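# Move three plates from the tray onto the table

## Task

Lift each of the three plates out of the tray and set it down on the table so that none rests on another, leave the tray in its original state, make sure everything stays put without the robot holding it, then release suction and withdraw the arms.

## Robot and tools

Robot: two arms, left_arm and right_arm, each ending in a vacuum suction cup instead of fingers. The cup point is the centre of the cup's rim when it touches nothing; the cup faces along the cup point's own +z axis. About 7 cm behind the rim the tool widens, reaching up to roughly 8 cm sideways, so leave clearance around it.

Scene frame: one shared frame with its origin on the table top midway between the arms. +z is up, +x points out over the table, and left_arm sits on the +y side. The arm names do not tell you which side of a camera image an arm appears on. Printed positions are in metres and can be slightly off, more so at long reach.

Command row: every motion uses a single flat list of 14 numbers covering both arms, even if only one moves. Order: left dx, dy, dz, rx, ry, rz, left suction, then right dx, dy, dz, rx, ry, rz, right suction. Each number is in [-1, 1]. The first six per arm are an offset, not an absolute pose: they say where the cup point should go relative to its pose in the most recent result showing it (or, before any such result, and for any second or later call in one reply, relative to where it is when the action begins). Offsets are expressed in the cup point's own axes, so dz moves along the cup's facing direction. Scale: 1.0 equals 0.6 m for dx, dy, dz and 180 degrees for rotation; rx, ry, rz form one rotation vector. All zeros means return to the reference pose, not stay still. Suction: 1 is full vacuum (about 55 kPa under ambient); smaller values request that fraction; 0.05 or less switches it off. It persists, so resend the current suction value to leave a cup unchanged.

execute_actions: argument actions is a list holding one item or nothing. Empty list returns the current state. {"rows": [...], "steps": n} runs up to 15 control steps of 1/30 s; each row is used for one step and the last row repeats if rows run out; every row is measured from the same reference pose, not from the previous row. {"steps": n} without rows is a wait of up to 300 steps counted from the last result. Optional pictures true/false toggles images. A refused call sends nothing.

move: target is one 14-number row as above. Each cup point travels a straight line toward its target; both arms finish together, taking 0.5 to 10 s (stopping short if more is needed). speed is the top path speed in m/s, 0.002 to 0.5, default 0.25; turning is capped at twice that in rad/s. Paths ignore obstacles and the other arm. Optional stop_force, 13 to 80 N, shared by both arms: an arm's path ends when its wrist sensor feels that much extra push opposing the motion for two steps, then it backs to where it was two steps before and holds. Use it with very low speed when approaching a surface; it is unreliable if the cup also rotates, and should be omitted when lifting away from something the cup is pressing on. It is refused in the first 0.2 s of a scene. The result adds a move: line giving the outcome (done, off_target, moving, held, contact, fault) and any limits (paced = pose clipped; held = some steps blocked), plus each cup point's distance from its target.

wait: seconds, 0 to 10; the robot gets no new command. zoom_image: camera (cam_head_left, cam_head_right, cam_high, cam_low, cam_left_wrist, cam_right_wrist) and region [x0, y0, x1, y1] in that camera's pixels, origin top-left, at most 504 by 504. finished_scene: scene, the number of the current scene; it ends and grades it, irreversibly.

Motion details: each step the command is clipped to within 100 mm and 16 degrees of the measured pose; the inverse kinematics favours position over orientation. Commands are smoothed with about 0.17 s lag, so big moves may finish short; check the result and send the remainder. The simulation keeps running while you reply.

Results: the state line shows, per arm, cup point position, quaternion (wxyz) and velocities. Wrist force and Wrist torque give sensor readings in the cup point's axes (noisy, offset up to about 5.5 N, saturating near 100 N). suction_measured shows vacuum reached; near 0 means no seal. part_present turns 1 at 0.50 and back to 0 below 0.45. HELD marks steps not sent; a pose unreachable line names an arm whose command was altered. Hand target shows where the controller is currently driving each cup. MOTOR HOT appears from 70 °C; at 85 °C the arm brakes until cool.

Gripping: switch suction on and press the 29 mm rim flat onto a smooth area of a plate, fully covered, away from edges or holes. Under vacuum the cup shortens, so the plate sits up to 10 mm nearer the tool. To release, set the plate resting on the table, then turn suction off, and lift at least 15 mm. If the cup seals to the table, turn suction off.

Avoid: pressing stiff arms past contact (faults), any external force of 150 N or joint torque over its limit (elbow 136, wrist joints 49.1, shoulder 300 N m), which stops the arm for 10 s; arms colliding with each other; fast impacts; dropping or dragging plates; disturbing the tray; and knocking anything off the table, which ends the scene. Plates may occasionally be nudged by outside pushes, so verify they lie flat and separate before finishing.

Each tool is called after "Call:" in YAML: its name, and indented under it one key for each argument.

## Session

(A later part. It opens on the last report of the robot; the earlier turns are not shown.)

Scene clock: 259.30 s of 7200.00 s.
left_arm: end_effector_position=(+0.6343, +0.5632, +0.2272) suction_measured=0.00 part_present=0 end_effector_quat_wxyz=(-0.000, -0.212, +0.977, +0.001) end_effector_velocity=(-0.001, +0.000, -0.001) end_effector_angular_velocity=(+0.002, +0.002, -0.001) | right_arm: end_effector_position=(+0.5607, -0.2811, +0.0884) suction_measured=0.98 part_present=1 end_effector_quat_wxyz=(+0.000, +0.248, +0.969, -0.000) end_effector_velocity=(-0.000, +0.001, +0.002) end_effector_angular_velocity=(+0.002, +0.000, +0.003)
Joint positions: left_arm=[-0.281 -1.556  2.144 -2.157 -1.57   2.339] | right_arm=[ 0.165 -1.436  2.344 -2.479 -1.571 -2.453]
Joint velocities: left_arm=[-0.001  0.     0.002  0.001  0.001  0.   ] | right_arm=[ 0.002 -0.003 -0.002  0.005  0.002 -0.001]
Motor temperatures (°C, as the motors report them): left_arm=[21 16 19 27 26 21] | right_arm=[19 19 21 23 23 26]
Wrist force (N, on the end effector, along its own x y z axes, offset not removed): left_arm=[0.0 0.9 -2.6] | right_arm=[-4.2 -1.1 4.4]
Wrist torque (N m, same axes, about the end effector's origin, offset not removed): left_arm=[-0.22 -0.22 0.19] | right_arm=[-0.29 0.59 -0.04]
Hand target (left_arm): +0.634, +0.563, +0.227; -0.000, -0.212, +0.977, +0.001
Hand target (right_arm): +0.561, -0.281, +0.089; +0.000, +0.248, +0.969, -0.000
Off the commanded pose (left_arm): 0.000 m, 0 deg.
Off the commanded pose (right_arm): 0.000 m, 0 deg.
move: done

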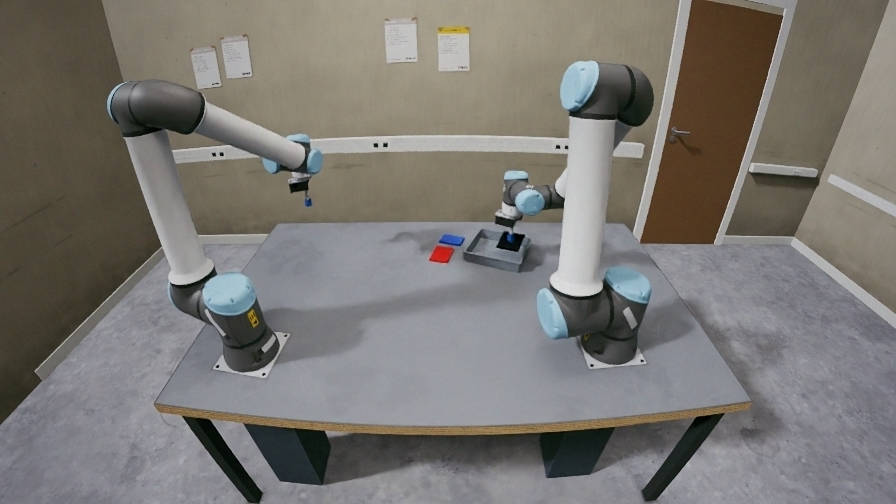

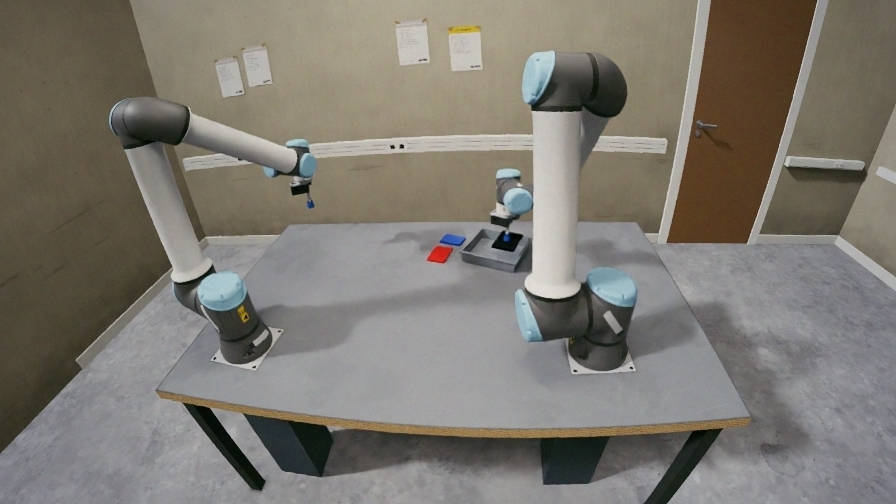

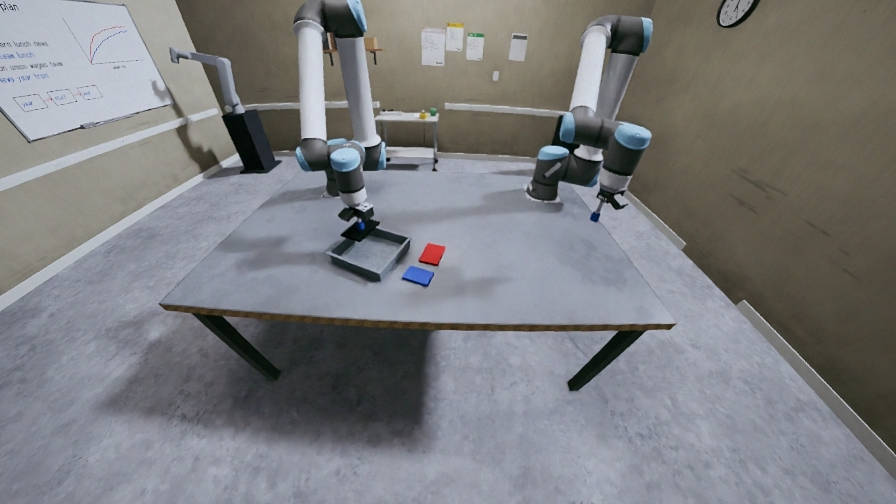

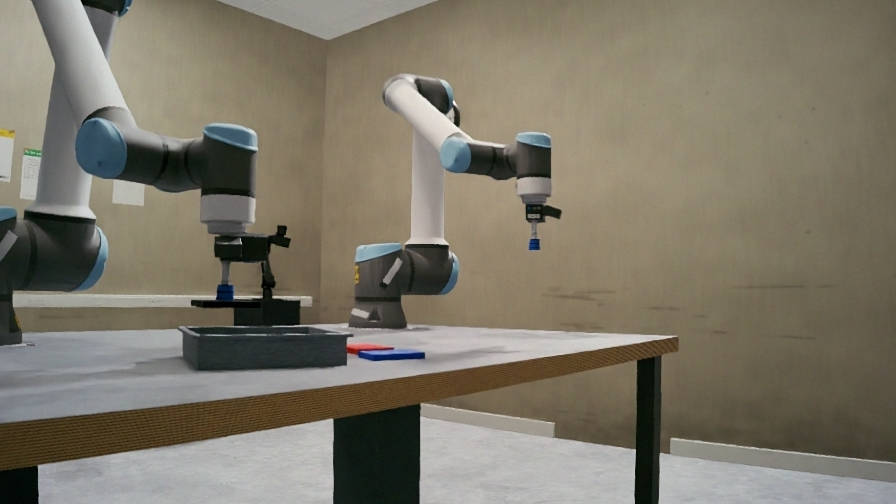

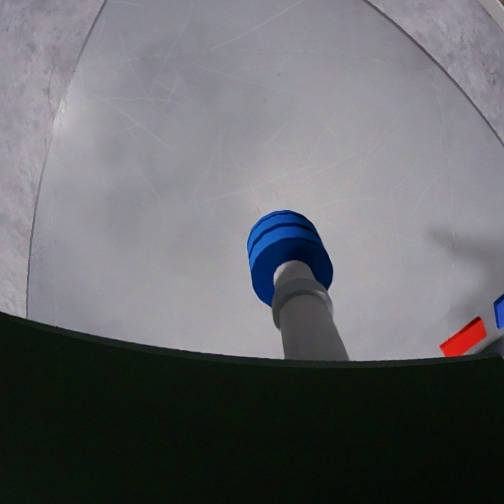

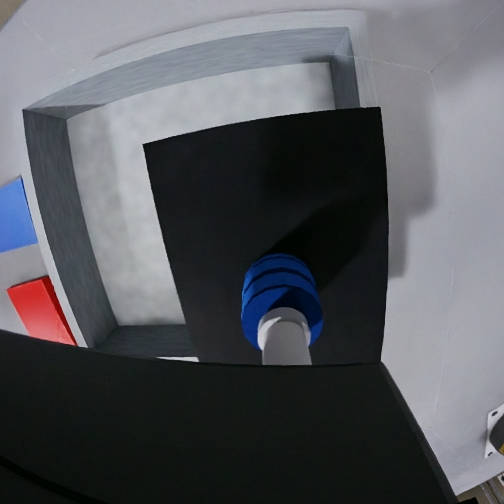

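Call:
move:
  target: [0,0,0,0,0,0,0, -0.040,-0.280,0.028,0,0,0,1]
  speed: 0.15

Call:
move:
  target: [0,0,0,0,0,0,0, 0,0,0.100,0,0,0,1]
  speed: 0.08

Scene clock: 263.67 s of 7200.00 s.
left_arm: end_effector_position=(+0.6343, +0.5632, +0.2272) suction_measured=0.00 part_present=0 end_effector_quat_wxyz=(-0.000, -0.212, +0.977, +0.001) end_effector_velocity=(+0.000, -0.000, +0.001) end_effector_angular_velocity=(+0.000, -0.001, -0.000) | right_arm: end_effector_position=(+0.5009, -0.4397, +0.0714) suction_measured=0.99 part_present=1 end_effector_quat_wxyz=(+0.000, +0.248, +0.969, -0.000) end_effector_velocity=(-0.001, -0.003, +0.000) end_effector_angular_velocity=(-0.002, -0.001, +0.001)
Joint positions: left_arm=[-0.281 -1.556  2.144 -2.157 -1.57   2.339] | right_arm=[-0.154 -1.584  2.558 -2.546 -1.571 -2.773]
Joint velocities: left_arm=[-0.    -0.001 -0.001  0.     0.001  0.   ] | right_arm=[-0.006 -0.003  0.002 -0.    -0.002 -0.007]
Motor temperatures (°C, as the motors report them): left_arm=[21 16 19 27 26 21] | right_arm=[19 19 21 23 23 26]
Wrist force (N, on the end effector, along its own x y z axes, offset not removed): left_arm=[-0.1 1.2 0.1] | right_arm=[-1.1 2.5 5.3]
Wrist torque (N m, same axes, about the end effector's origin, offset not removed): left_arm=[-0.26 -0.13 0.17] | right_arm=[0.32 0.30 0.11]
Hand target (left_arm): +0.634, +0.563, +0.227; -0.000, -0.212, +0.977, +0.001
Hand target (right_arm): +0.501, -0.440, +0.071; +0.000, +0.248, +0.969, -0.000
Off the commanded pose (left_arm): 0.000 m, 0 deg.
Off the commanded pose (right_arm): 0.000 m, 0 deg.
move: done

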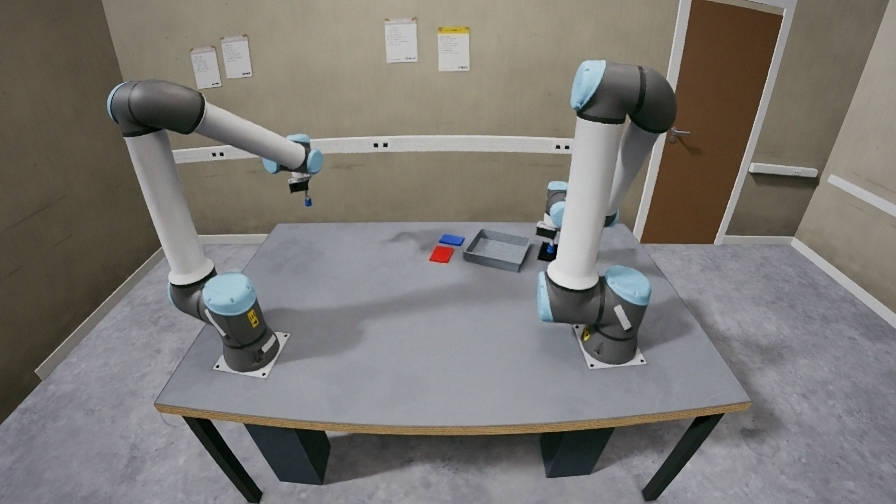

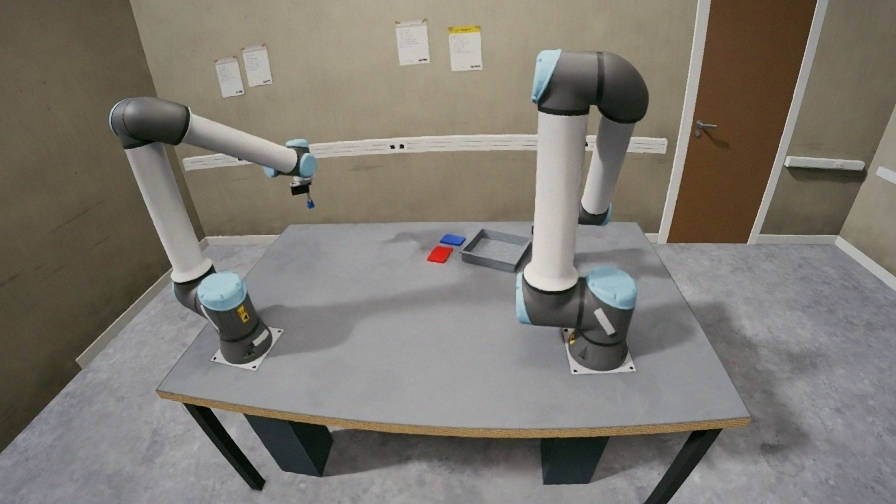

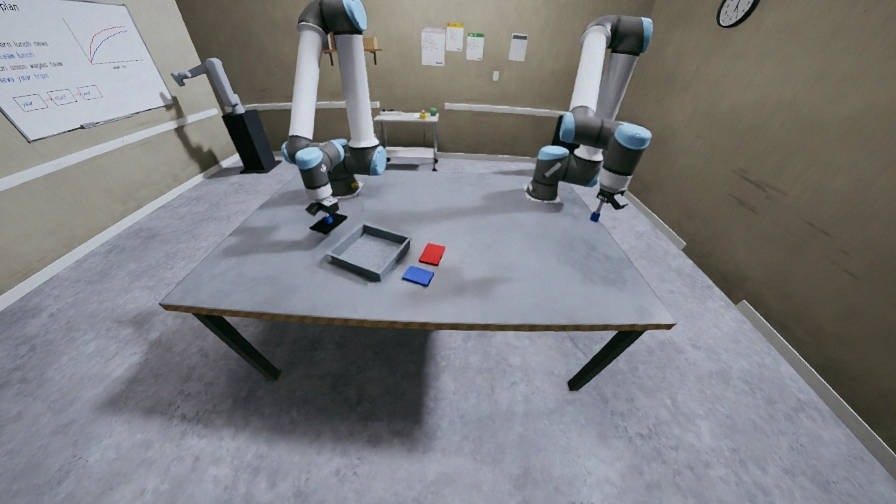

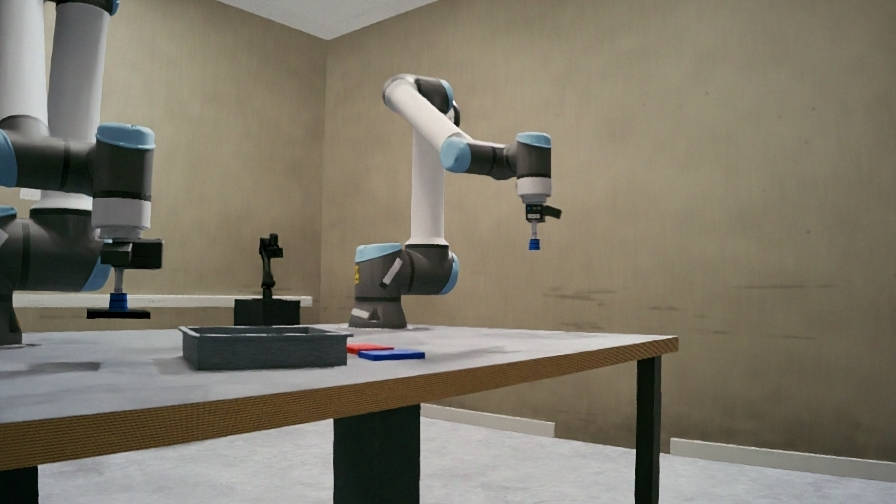

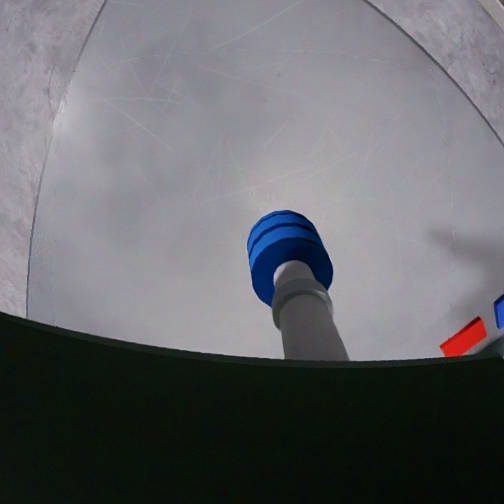

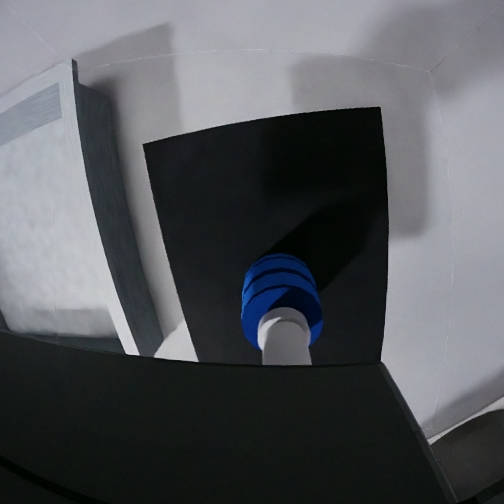

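Scene clock: 264.87 s of 7200.00 s.
left_arm: end_effector_position=(+0.6343, +0.5632, +0.2272) suction_measured=0.00 part_present=0 end_effector_quat_wxyz=(-0.000, -0.212, +0.977, +0.001) end_effector_velocity=(+0.000, -0.001, +0.001) end_effector_angular_velocity=(-0.001, -0.003, -0.001) | right_arm: end_effector_position=(+0.5010, -0.4397, +0.0115) suction_measured=0.98 part_present=1 end_effector_quat_wxyz=(+0.000, +0.248, +0.969, -0.000) end_effector_velocity=(+0.000, +0.000, -0.002) end_effector_angular_velocity=(-0.000, -0.001, -0.000)
Joint positions: left_arm=[-0.281 -1.556  2.144 -2.157 -1.57   2.339] | right_arm=[-0.154 -1.423  2.593 -2.741 -1.571 -2.773]
Joint velocities: left_arm=[-0.001 -0.001 -0.    -0.001  0.     0.   ] | right_arm=[ 0.     0.005  0.001 -0.007  0.     0.   ]
Motor temperatures (°C, as the motors report them): left_arm=[21 16 19 27 26 21] | right_arm=[19 19 21 23 23 26]
Wrist force (N, on the end effector, along its own x y z axes, offset not removed): left_arm=[-0.3 2.5 -0.5] | right_arm=[-1.4 2.1 3.2]
Wrist torque (N m, same axes, about the end effector's origin, offset not removed): left_arm=[-0.09 -0.21 0.17] | right_arm=[0.32 0.40 -0.12]
Hand target (left_arm): +0.634, +0.563, +0.227; -0.000, -0.212, +0.977, +0.001
Hand target (right_arm): +0.501, -0.440, +0.011; +0.000, +0.248, +0.969, -0.000
Off the commanded pose (left_arm): 0.000 m, 0 deg.
Off the commanded pose (right_arm): 0.000 m, 0 deg.
move: done

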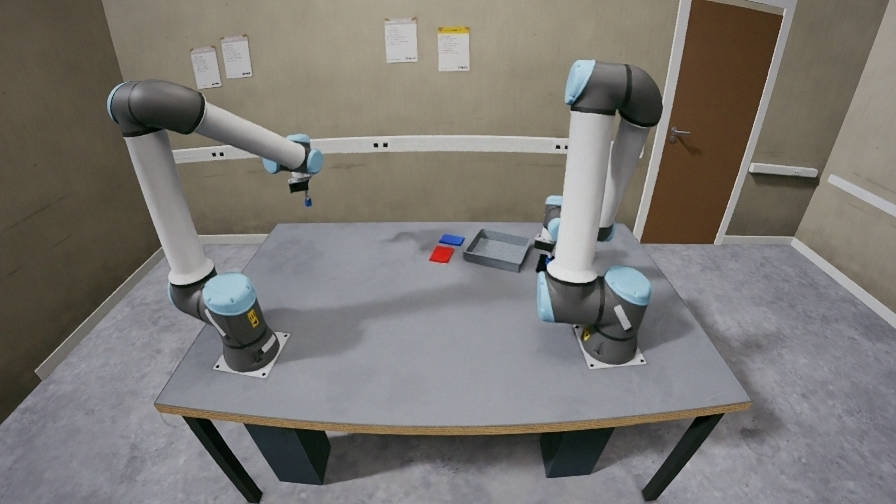

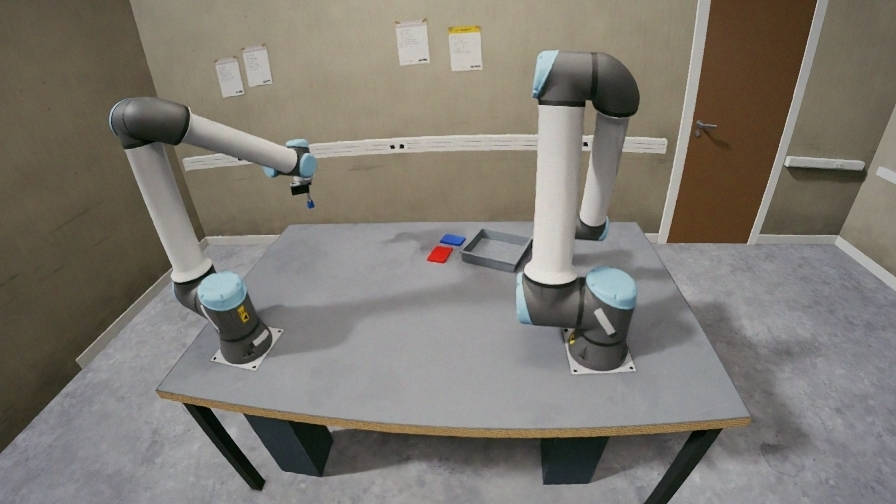

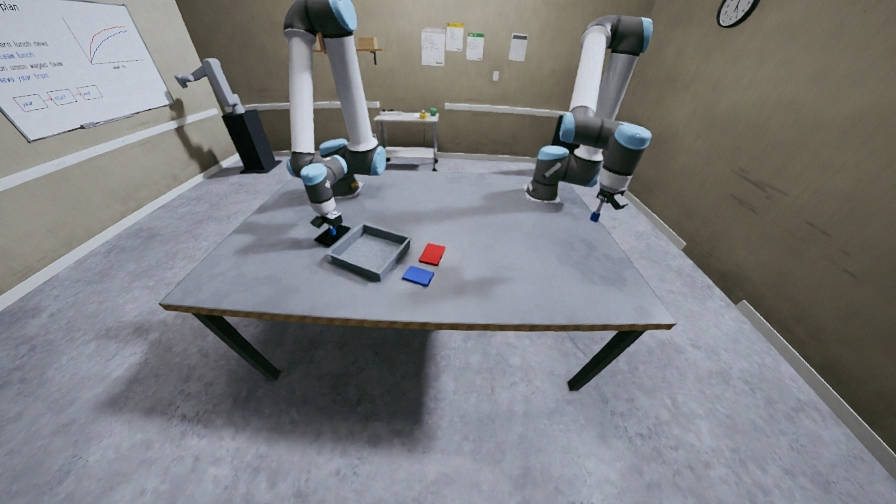

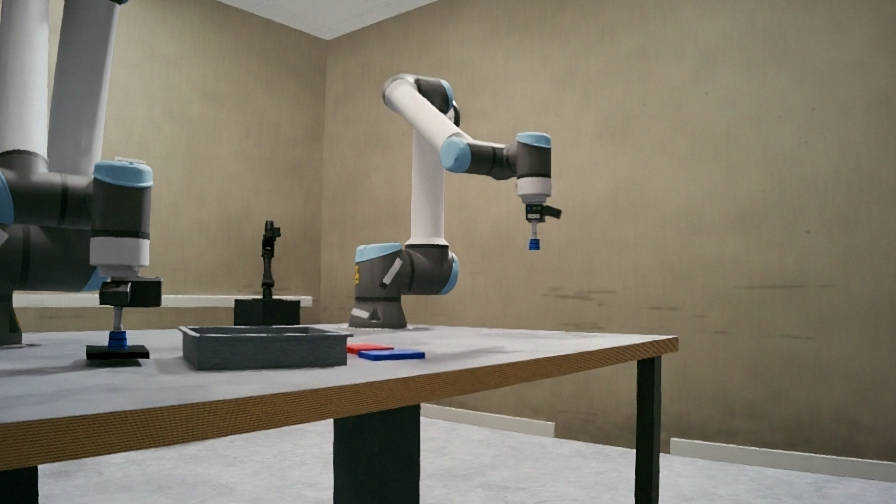

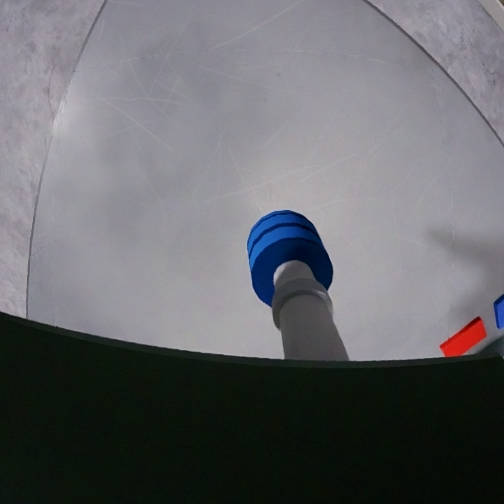

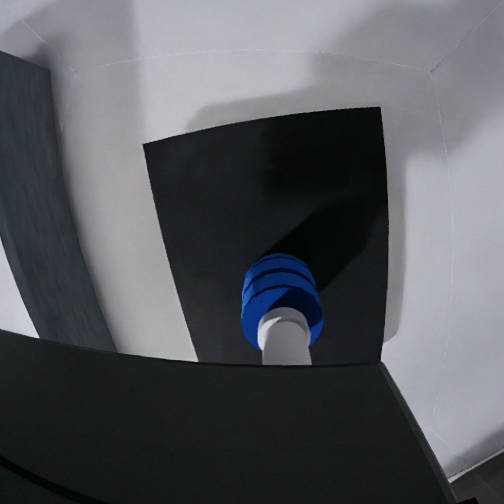

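Call:
move:
  target: [0,0,0,0,0,0,0, 0,0,0.032,0,0,0,1]
  speed: 0.004
  stop_force: 13

Scene clock: 270.60 s of 7200.00 s.
left_arm: end_effector_position=(+0.6343, +0.5632, +0.2272) suction_measured=0.00 part_present=0 end_effector_quat_wxyz=(-0.000, -0.212, +0.977, +0.001) end_effector_velocity=(+0.000, -0.000, -0.000) end_effector_angular_velocity=(+0.001, +0.001, -0.001) | right_arm: end_effector_position=(+0.5010, -0.4397, +0.0000) suction_measured=0.99 part_present=1 end_effector_quat_wxyz=(+0.000, +0.248, +0.969, -0.000) end_effector_velocity=(-0.001, -0.000, +0.000) end_effector_angular_velocity=(-0.000, +0.002, -0.001)
Joint positions: left_arm=[-0.281 -1.556  2.144 -2.157 -1.57   2.339] | right_arm=[-0.154 -1.39   2.598 -2.78  -1.571 -2.773]
Joint velocities: left_arm=[-0.001  0.001 -0.     0.001  0.     0.   ] | right_arm=[-0.    -0.002  0.     0.005 -0.001  0.001]
Motor temperatures (°C, as the motors report them): left_arm=[21 16 19 27 26 21] | right_arm=[19 19 21 23 23 26]
Wrist force (N, on the end effector, along its own x y z axes, offset not removed): left_arm=[-0.3 1.0 -1.3] | right_arm=[-3.2 0.2 -25.5]
Wrist torque (N m, same axes, about the end effector's origin, offset not removed): left_arm=[-0.25 -0.13 0.16] | right_arm=[0.15 0.93 -0.06]
Hand target (left_arm): +0.634, +0.563, +0.227; -0.000, -0.212, +0.977, +0.001
Hand target (right_arm): +0.501, -0.440, +0.000; +0.000, +0.248, +0.969, -0.000
Off the commanded pose (left_arm): 0.000 m, 0 deg.
Off the commanded pose (right_arm): 0.008 m, 0 deg.
move: contact (right_arm)

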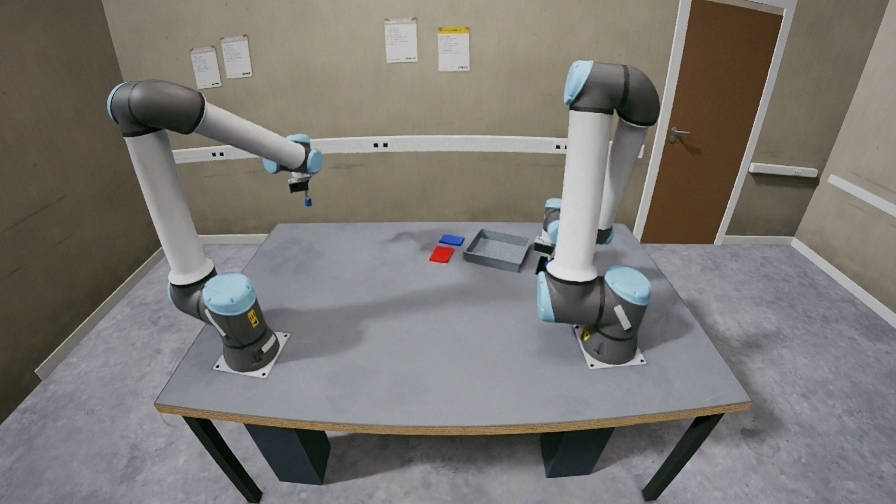

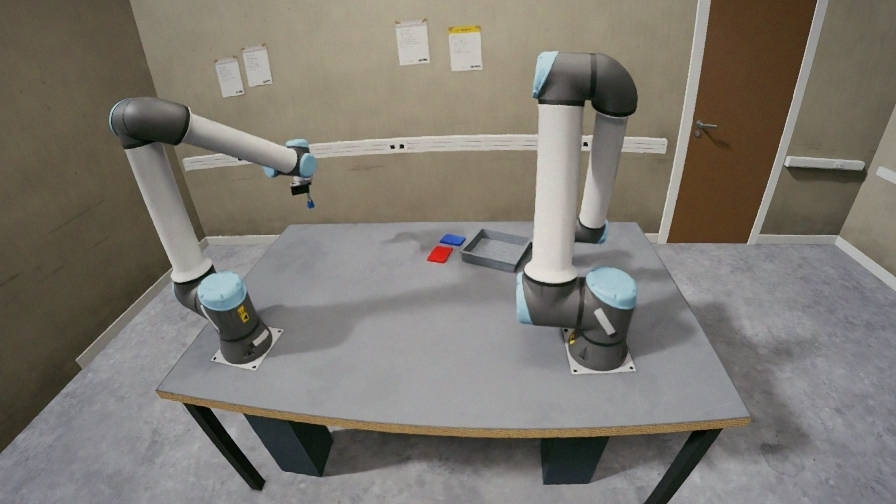

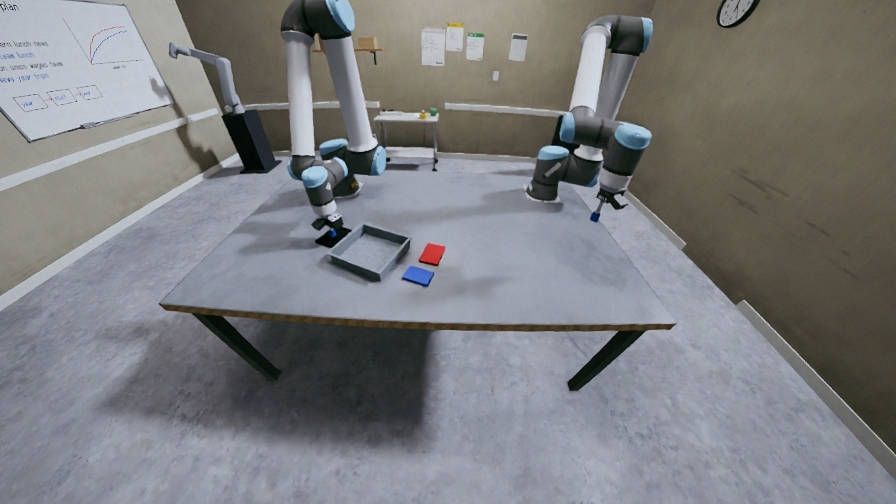

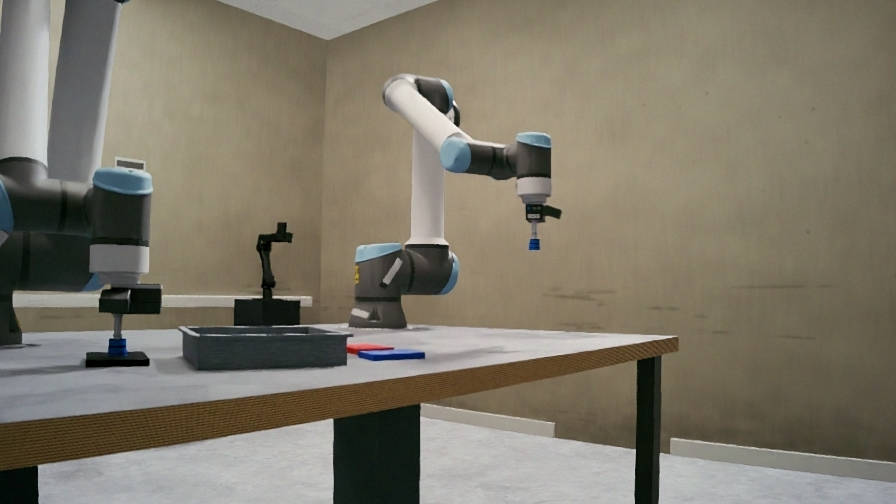

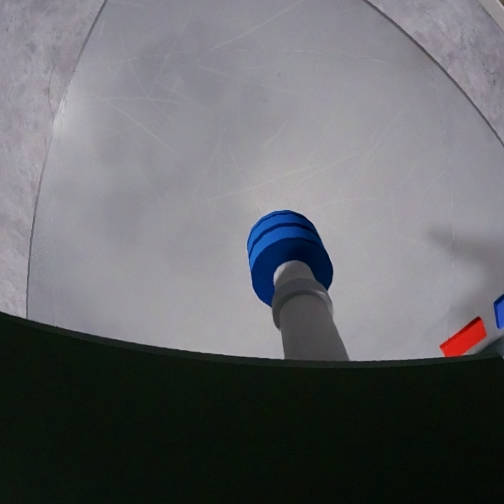

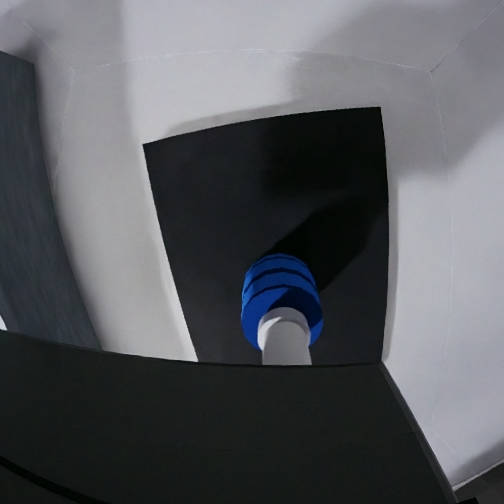

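Call:
execute_actions:
  actions:
    - {"rows": [[0,0,0,0,0,0,0, 0,0,-0.0008,0,0,0,0]], "steps": 5}
  pictures: false

Call:
move:
  target: [0,0,0,0,0,0,0, 0,0,-0.25,0,0,0,0]
  speed: 0.12

Scene clock: 272.70 s of 7200.00 s.
left_arm: end_effector_position=(+0.6343, +0.5632, +0.2272) suction_measured=0.00 part_present=0 end_effector_quat_wxyz=(-0.000, -0.212, +0.977, +0.001) end_effector_velocity=(+0.001, -0.000, +0.002) end_effector_angular_velocity=(-0.001, -0.003, +0.000) | right_arm: end_effector_position=(+0.5010, -0.4397, +0.0004) suction_measured=0.00 part_present=0 end_effector_quat_wxyz=(+0.000, +0.248, +0.969, -0.000) end_effector_velocity=(-0.000, -0.000, +0.001) end_effector_angular_velocity=(+0.000, +0.000, +0.000)
Joint positions: left_arm=[-0.281 -1.556  2.144 -2.157 -1.57   2.339] | right_arm=[-0.154 -1.391  2.598 -2.778 -1.571 -2.773]
Joint velocities: left_arm=[-0.    -0.002 -0.003  0.001  0.    -0.   ] | right_arm=[-0.    -0.003 -0.     0.004  0.    -0.   ]
Motor temperatures (°C, as the motors report them): left_arm=[21 16 19 27 26 21] | right_arm=[19 19 21 23 23 26]
Wrist force (N, on the end effector, along its own x y z axes, offset not removed): left_arm=[1.7 1.5 -1.9] | right_arm=[-1.4 2.7 -15.6]
Wrist torque (N m, same axes, about the end effector's origin, offset not removed): left_arm=[-0.21 -0.44 0.15] | right_arm=[0.41 0.59 0.02]
Hand target (left_arm): +0.634, +0.563, +0.227; -0.000, -0.212, +0.977, +0.001
Hand target (right_arm): +0.501, -0.440, +0.000; +0.000, +0.248, +0.969, -0.000
Off the commanded pose (left_arm): 0.000 m, 0 deg.
Off the commanded pose (right_arm): 0.000 m, 0 deg.
Steps of this call (steps 1 to 58: nothing new was sent; steps 59 to 63: all 5 steps of this action). Readings (end_effector_position | what the end effector reports):
59: left_arm (+0.6343, +0.5632, +0.2272) | right_arm (+0.5010, -0.4397, +0.0002) | left_arm suction_measured=0.00 part_present=0 | right_arm suction_measured=0.31 part_present=0
60: left_arm (+0.6343, +0.5632, +0.2272) | right_arm (+0.5011, -0.4397, +0.0003) | left_arm suction_measured=0.00 part_present=0 | right_arm suction_measured=0.00 part_present=0
62: left_arm (+0.6343, +0.5632, +0.2272) | right_arm (+0.5010, -0.4397, +0.0004) | left_arm suction_measured=0.00 part_present=0 | right_arm suction_measured=0.00 part_present=0
63: the state above

Scene clock: 274.67 s of 7200.00 s.
left_arm: end_effector_position=(+0.6343, +0.5632, +0.2272) suction_measured=0.00 part_present=0 end_effector_quat_wxyz=(-0.000, -0.212, +0.977, +0.001) end_effector_velocity=(-0.000, -0.000, -0.002) end_effector_angular_velocity=(+0.001, +0.003, -0.000) | right_arm: end_effector_position=(+0.5008, -0.4397, +0.1503) suction_measured=0.00 part_present=0 end_effector_quat_wxyz=(+0.000, +0.248, +0.969, -0.000) end_effector_velocity=(-0.001, +0.000, +0.002) end_effector_angular_velocity=(+0.000, -0.001, +0.001)
Joint positions: left_arm=[-0.281 -1.556  2.144 -2.157 -1.57   2.339] | right_arm=[-0.154 -1.752  2.489 -2.308 -1.571 -2.773]
Joint velocities: left_arm=[-0.001  0.002  0.     0.     0.    -0.   ] | right_arm=[ 0.001 -0.004 -0.001  0.004  0.     0.   ]
Motor temperatures (°C, as the motors report them): left_arm=[21 16 19 27 26 21] | right_arm=[19 19 21 23 23 26]
Wrist force (N, on the end effector, along its own x y z axes, offset not removed): left_arm=[2.3 2.9 -2.7] | right_arm=[-2.4 4.0 3.7]
Wrist torque (N m, same axes, about the end effector's origin, offset not removed): left_arm=[0.07 -0.48 0.11] | right_arm=[0.48 0.43 -0.03]
Hand target (left_arm): +0.634, +0.563, +0.227; -0.000, -0.212, +0.977, +0.001
Hand target (right_arm): +0.501, -0.440, +0.151; +0.000, +0.248, +0.969, -0.000
Off the commanded pose (left_arm): 0.000 m, 0 deg.
Off the commanded pose (right_arm): 0.000 m, 0 deg.
move: done

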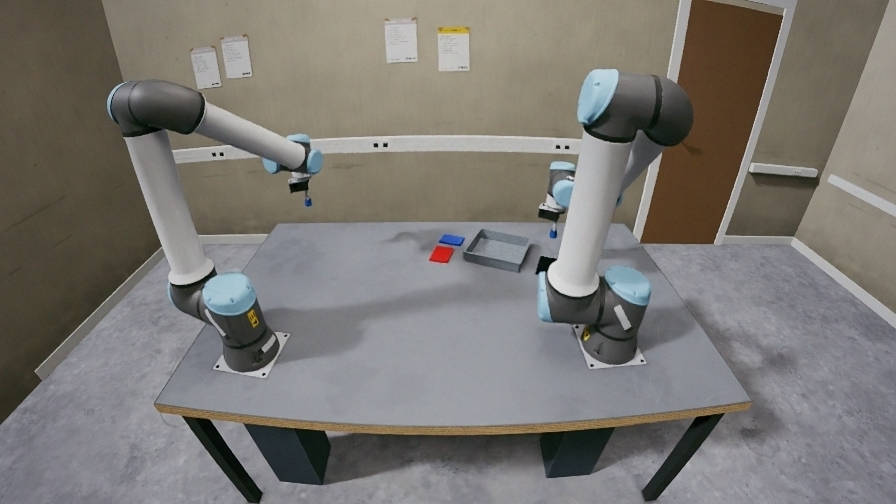

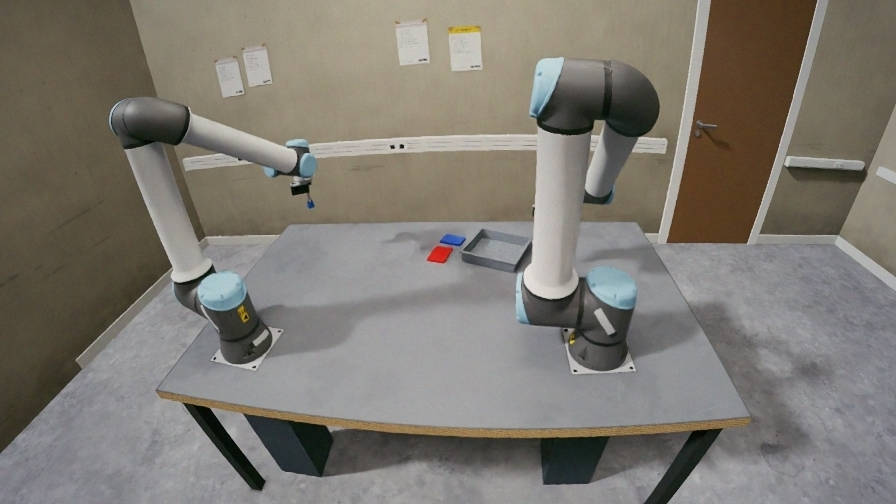

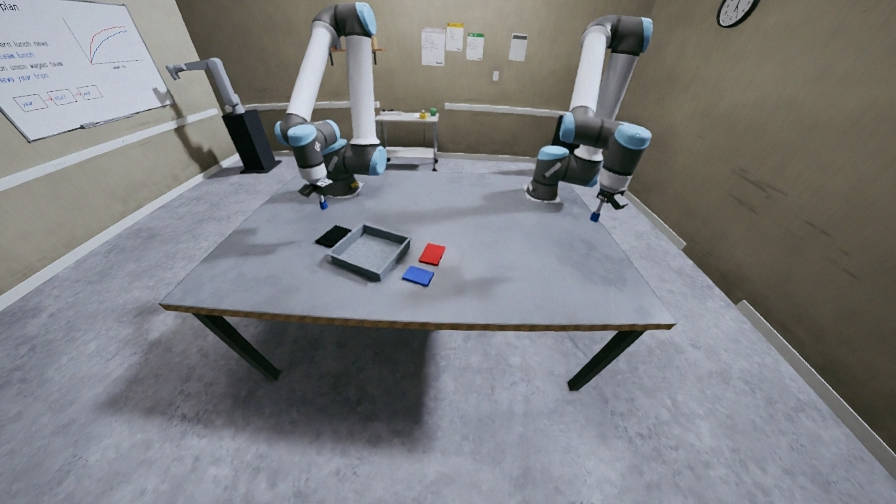

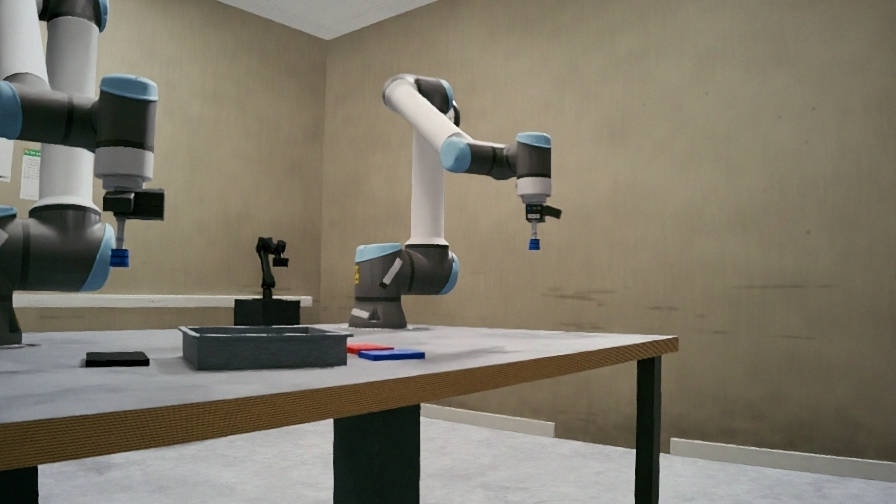

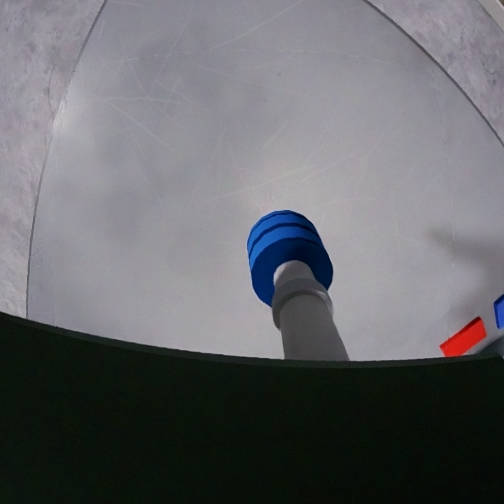

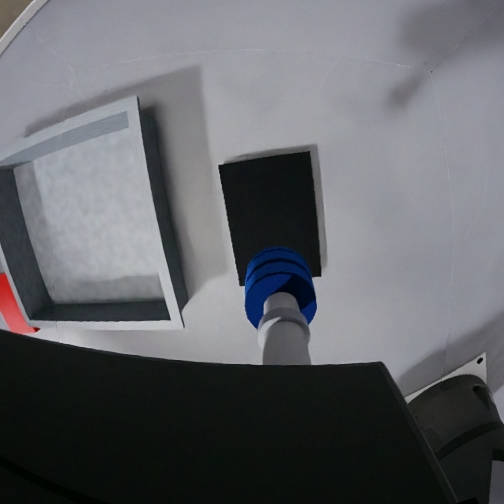

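All three plates are on the table, the tray is empty and in place, and the arm is clear.

Call:
finished_scene:
  scene: 1

The scene is finished: the task was done.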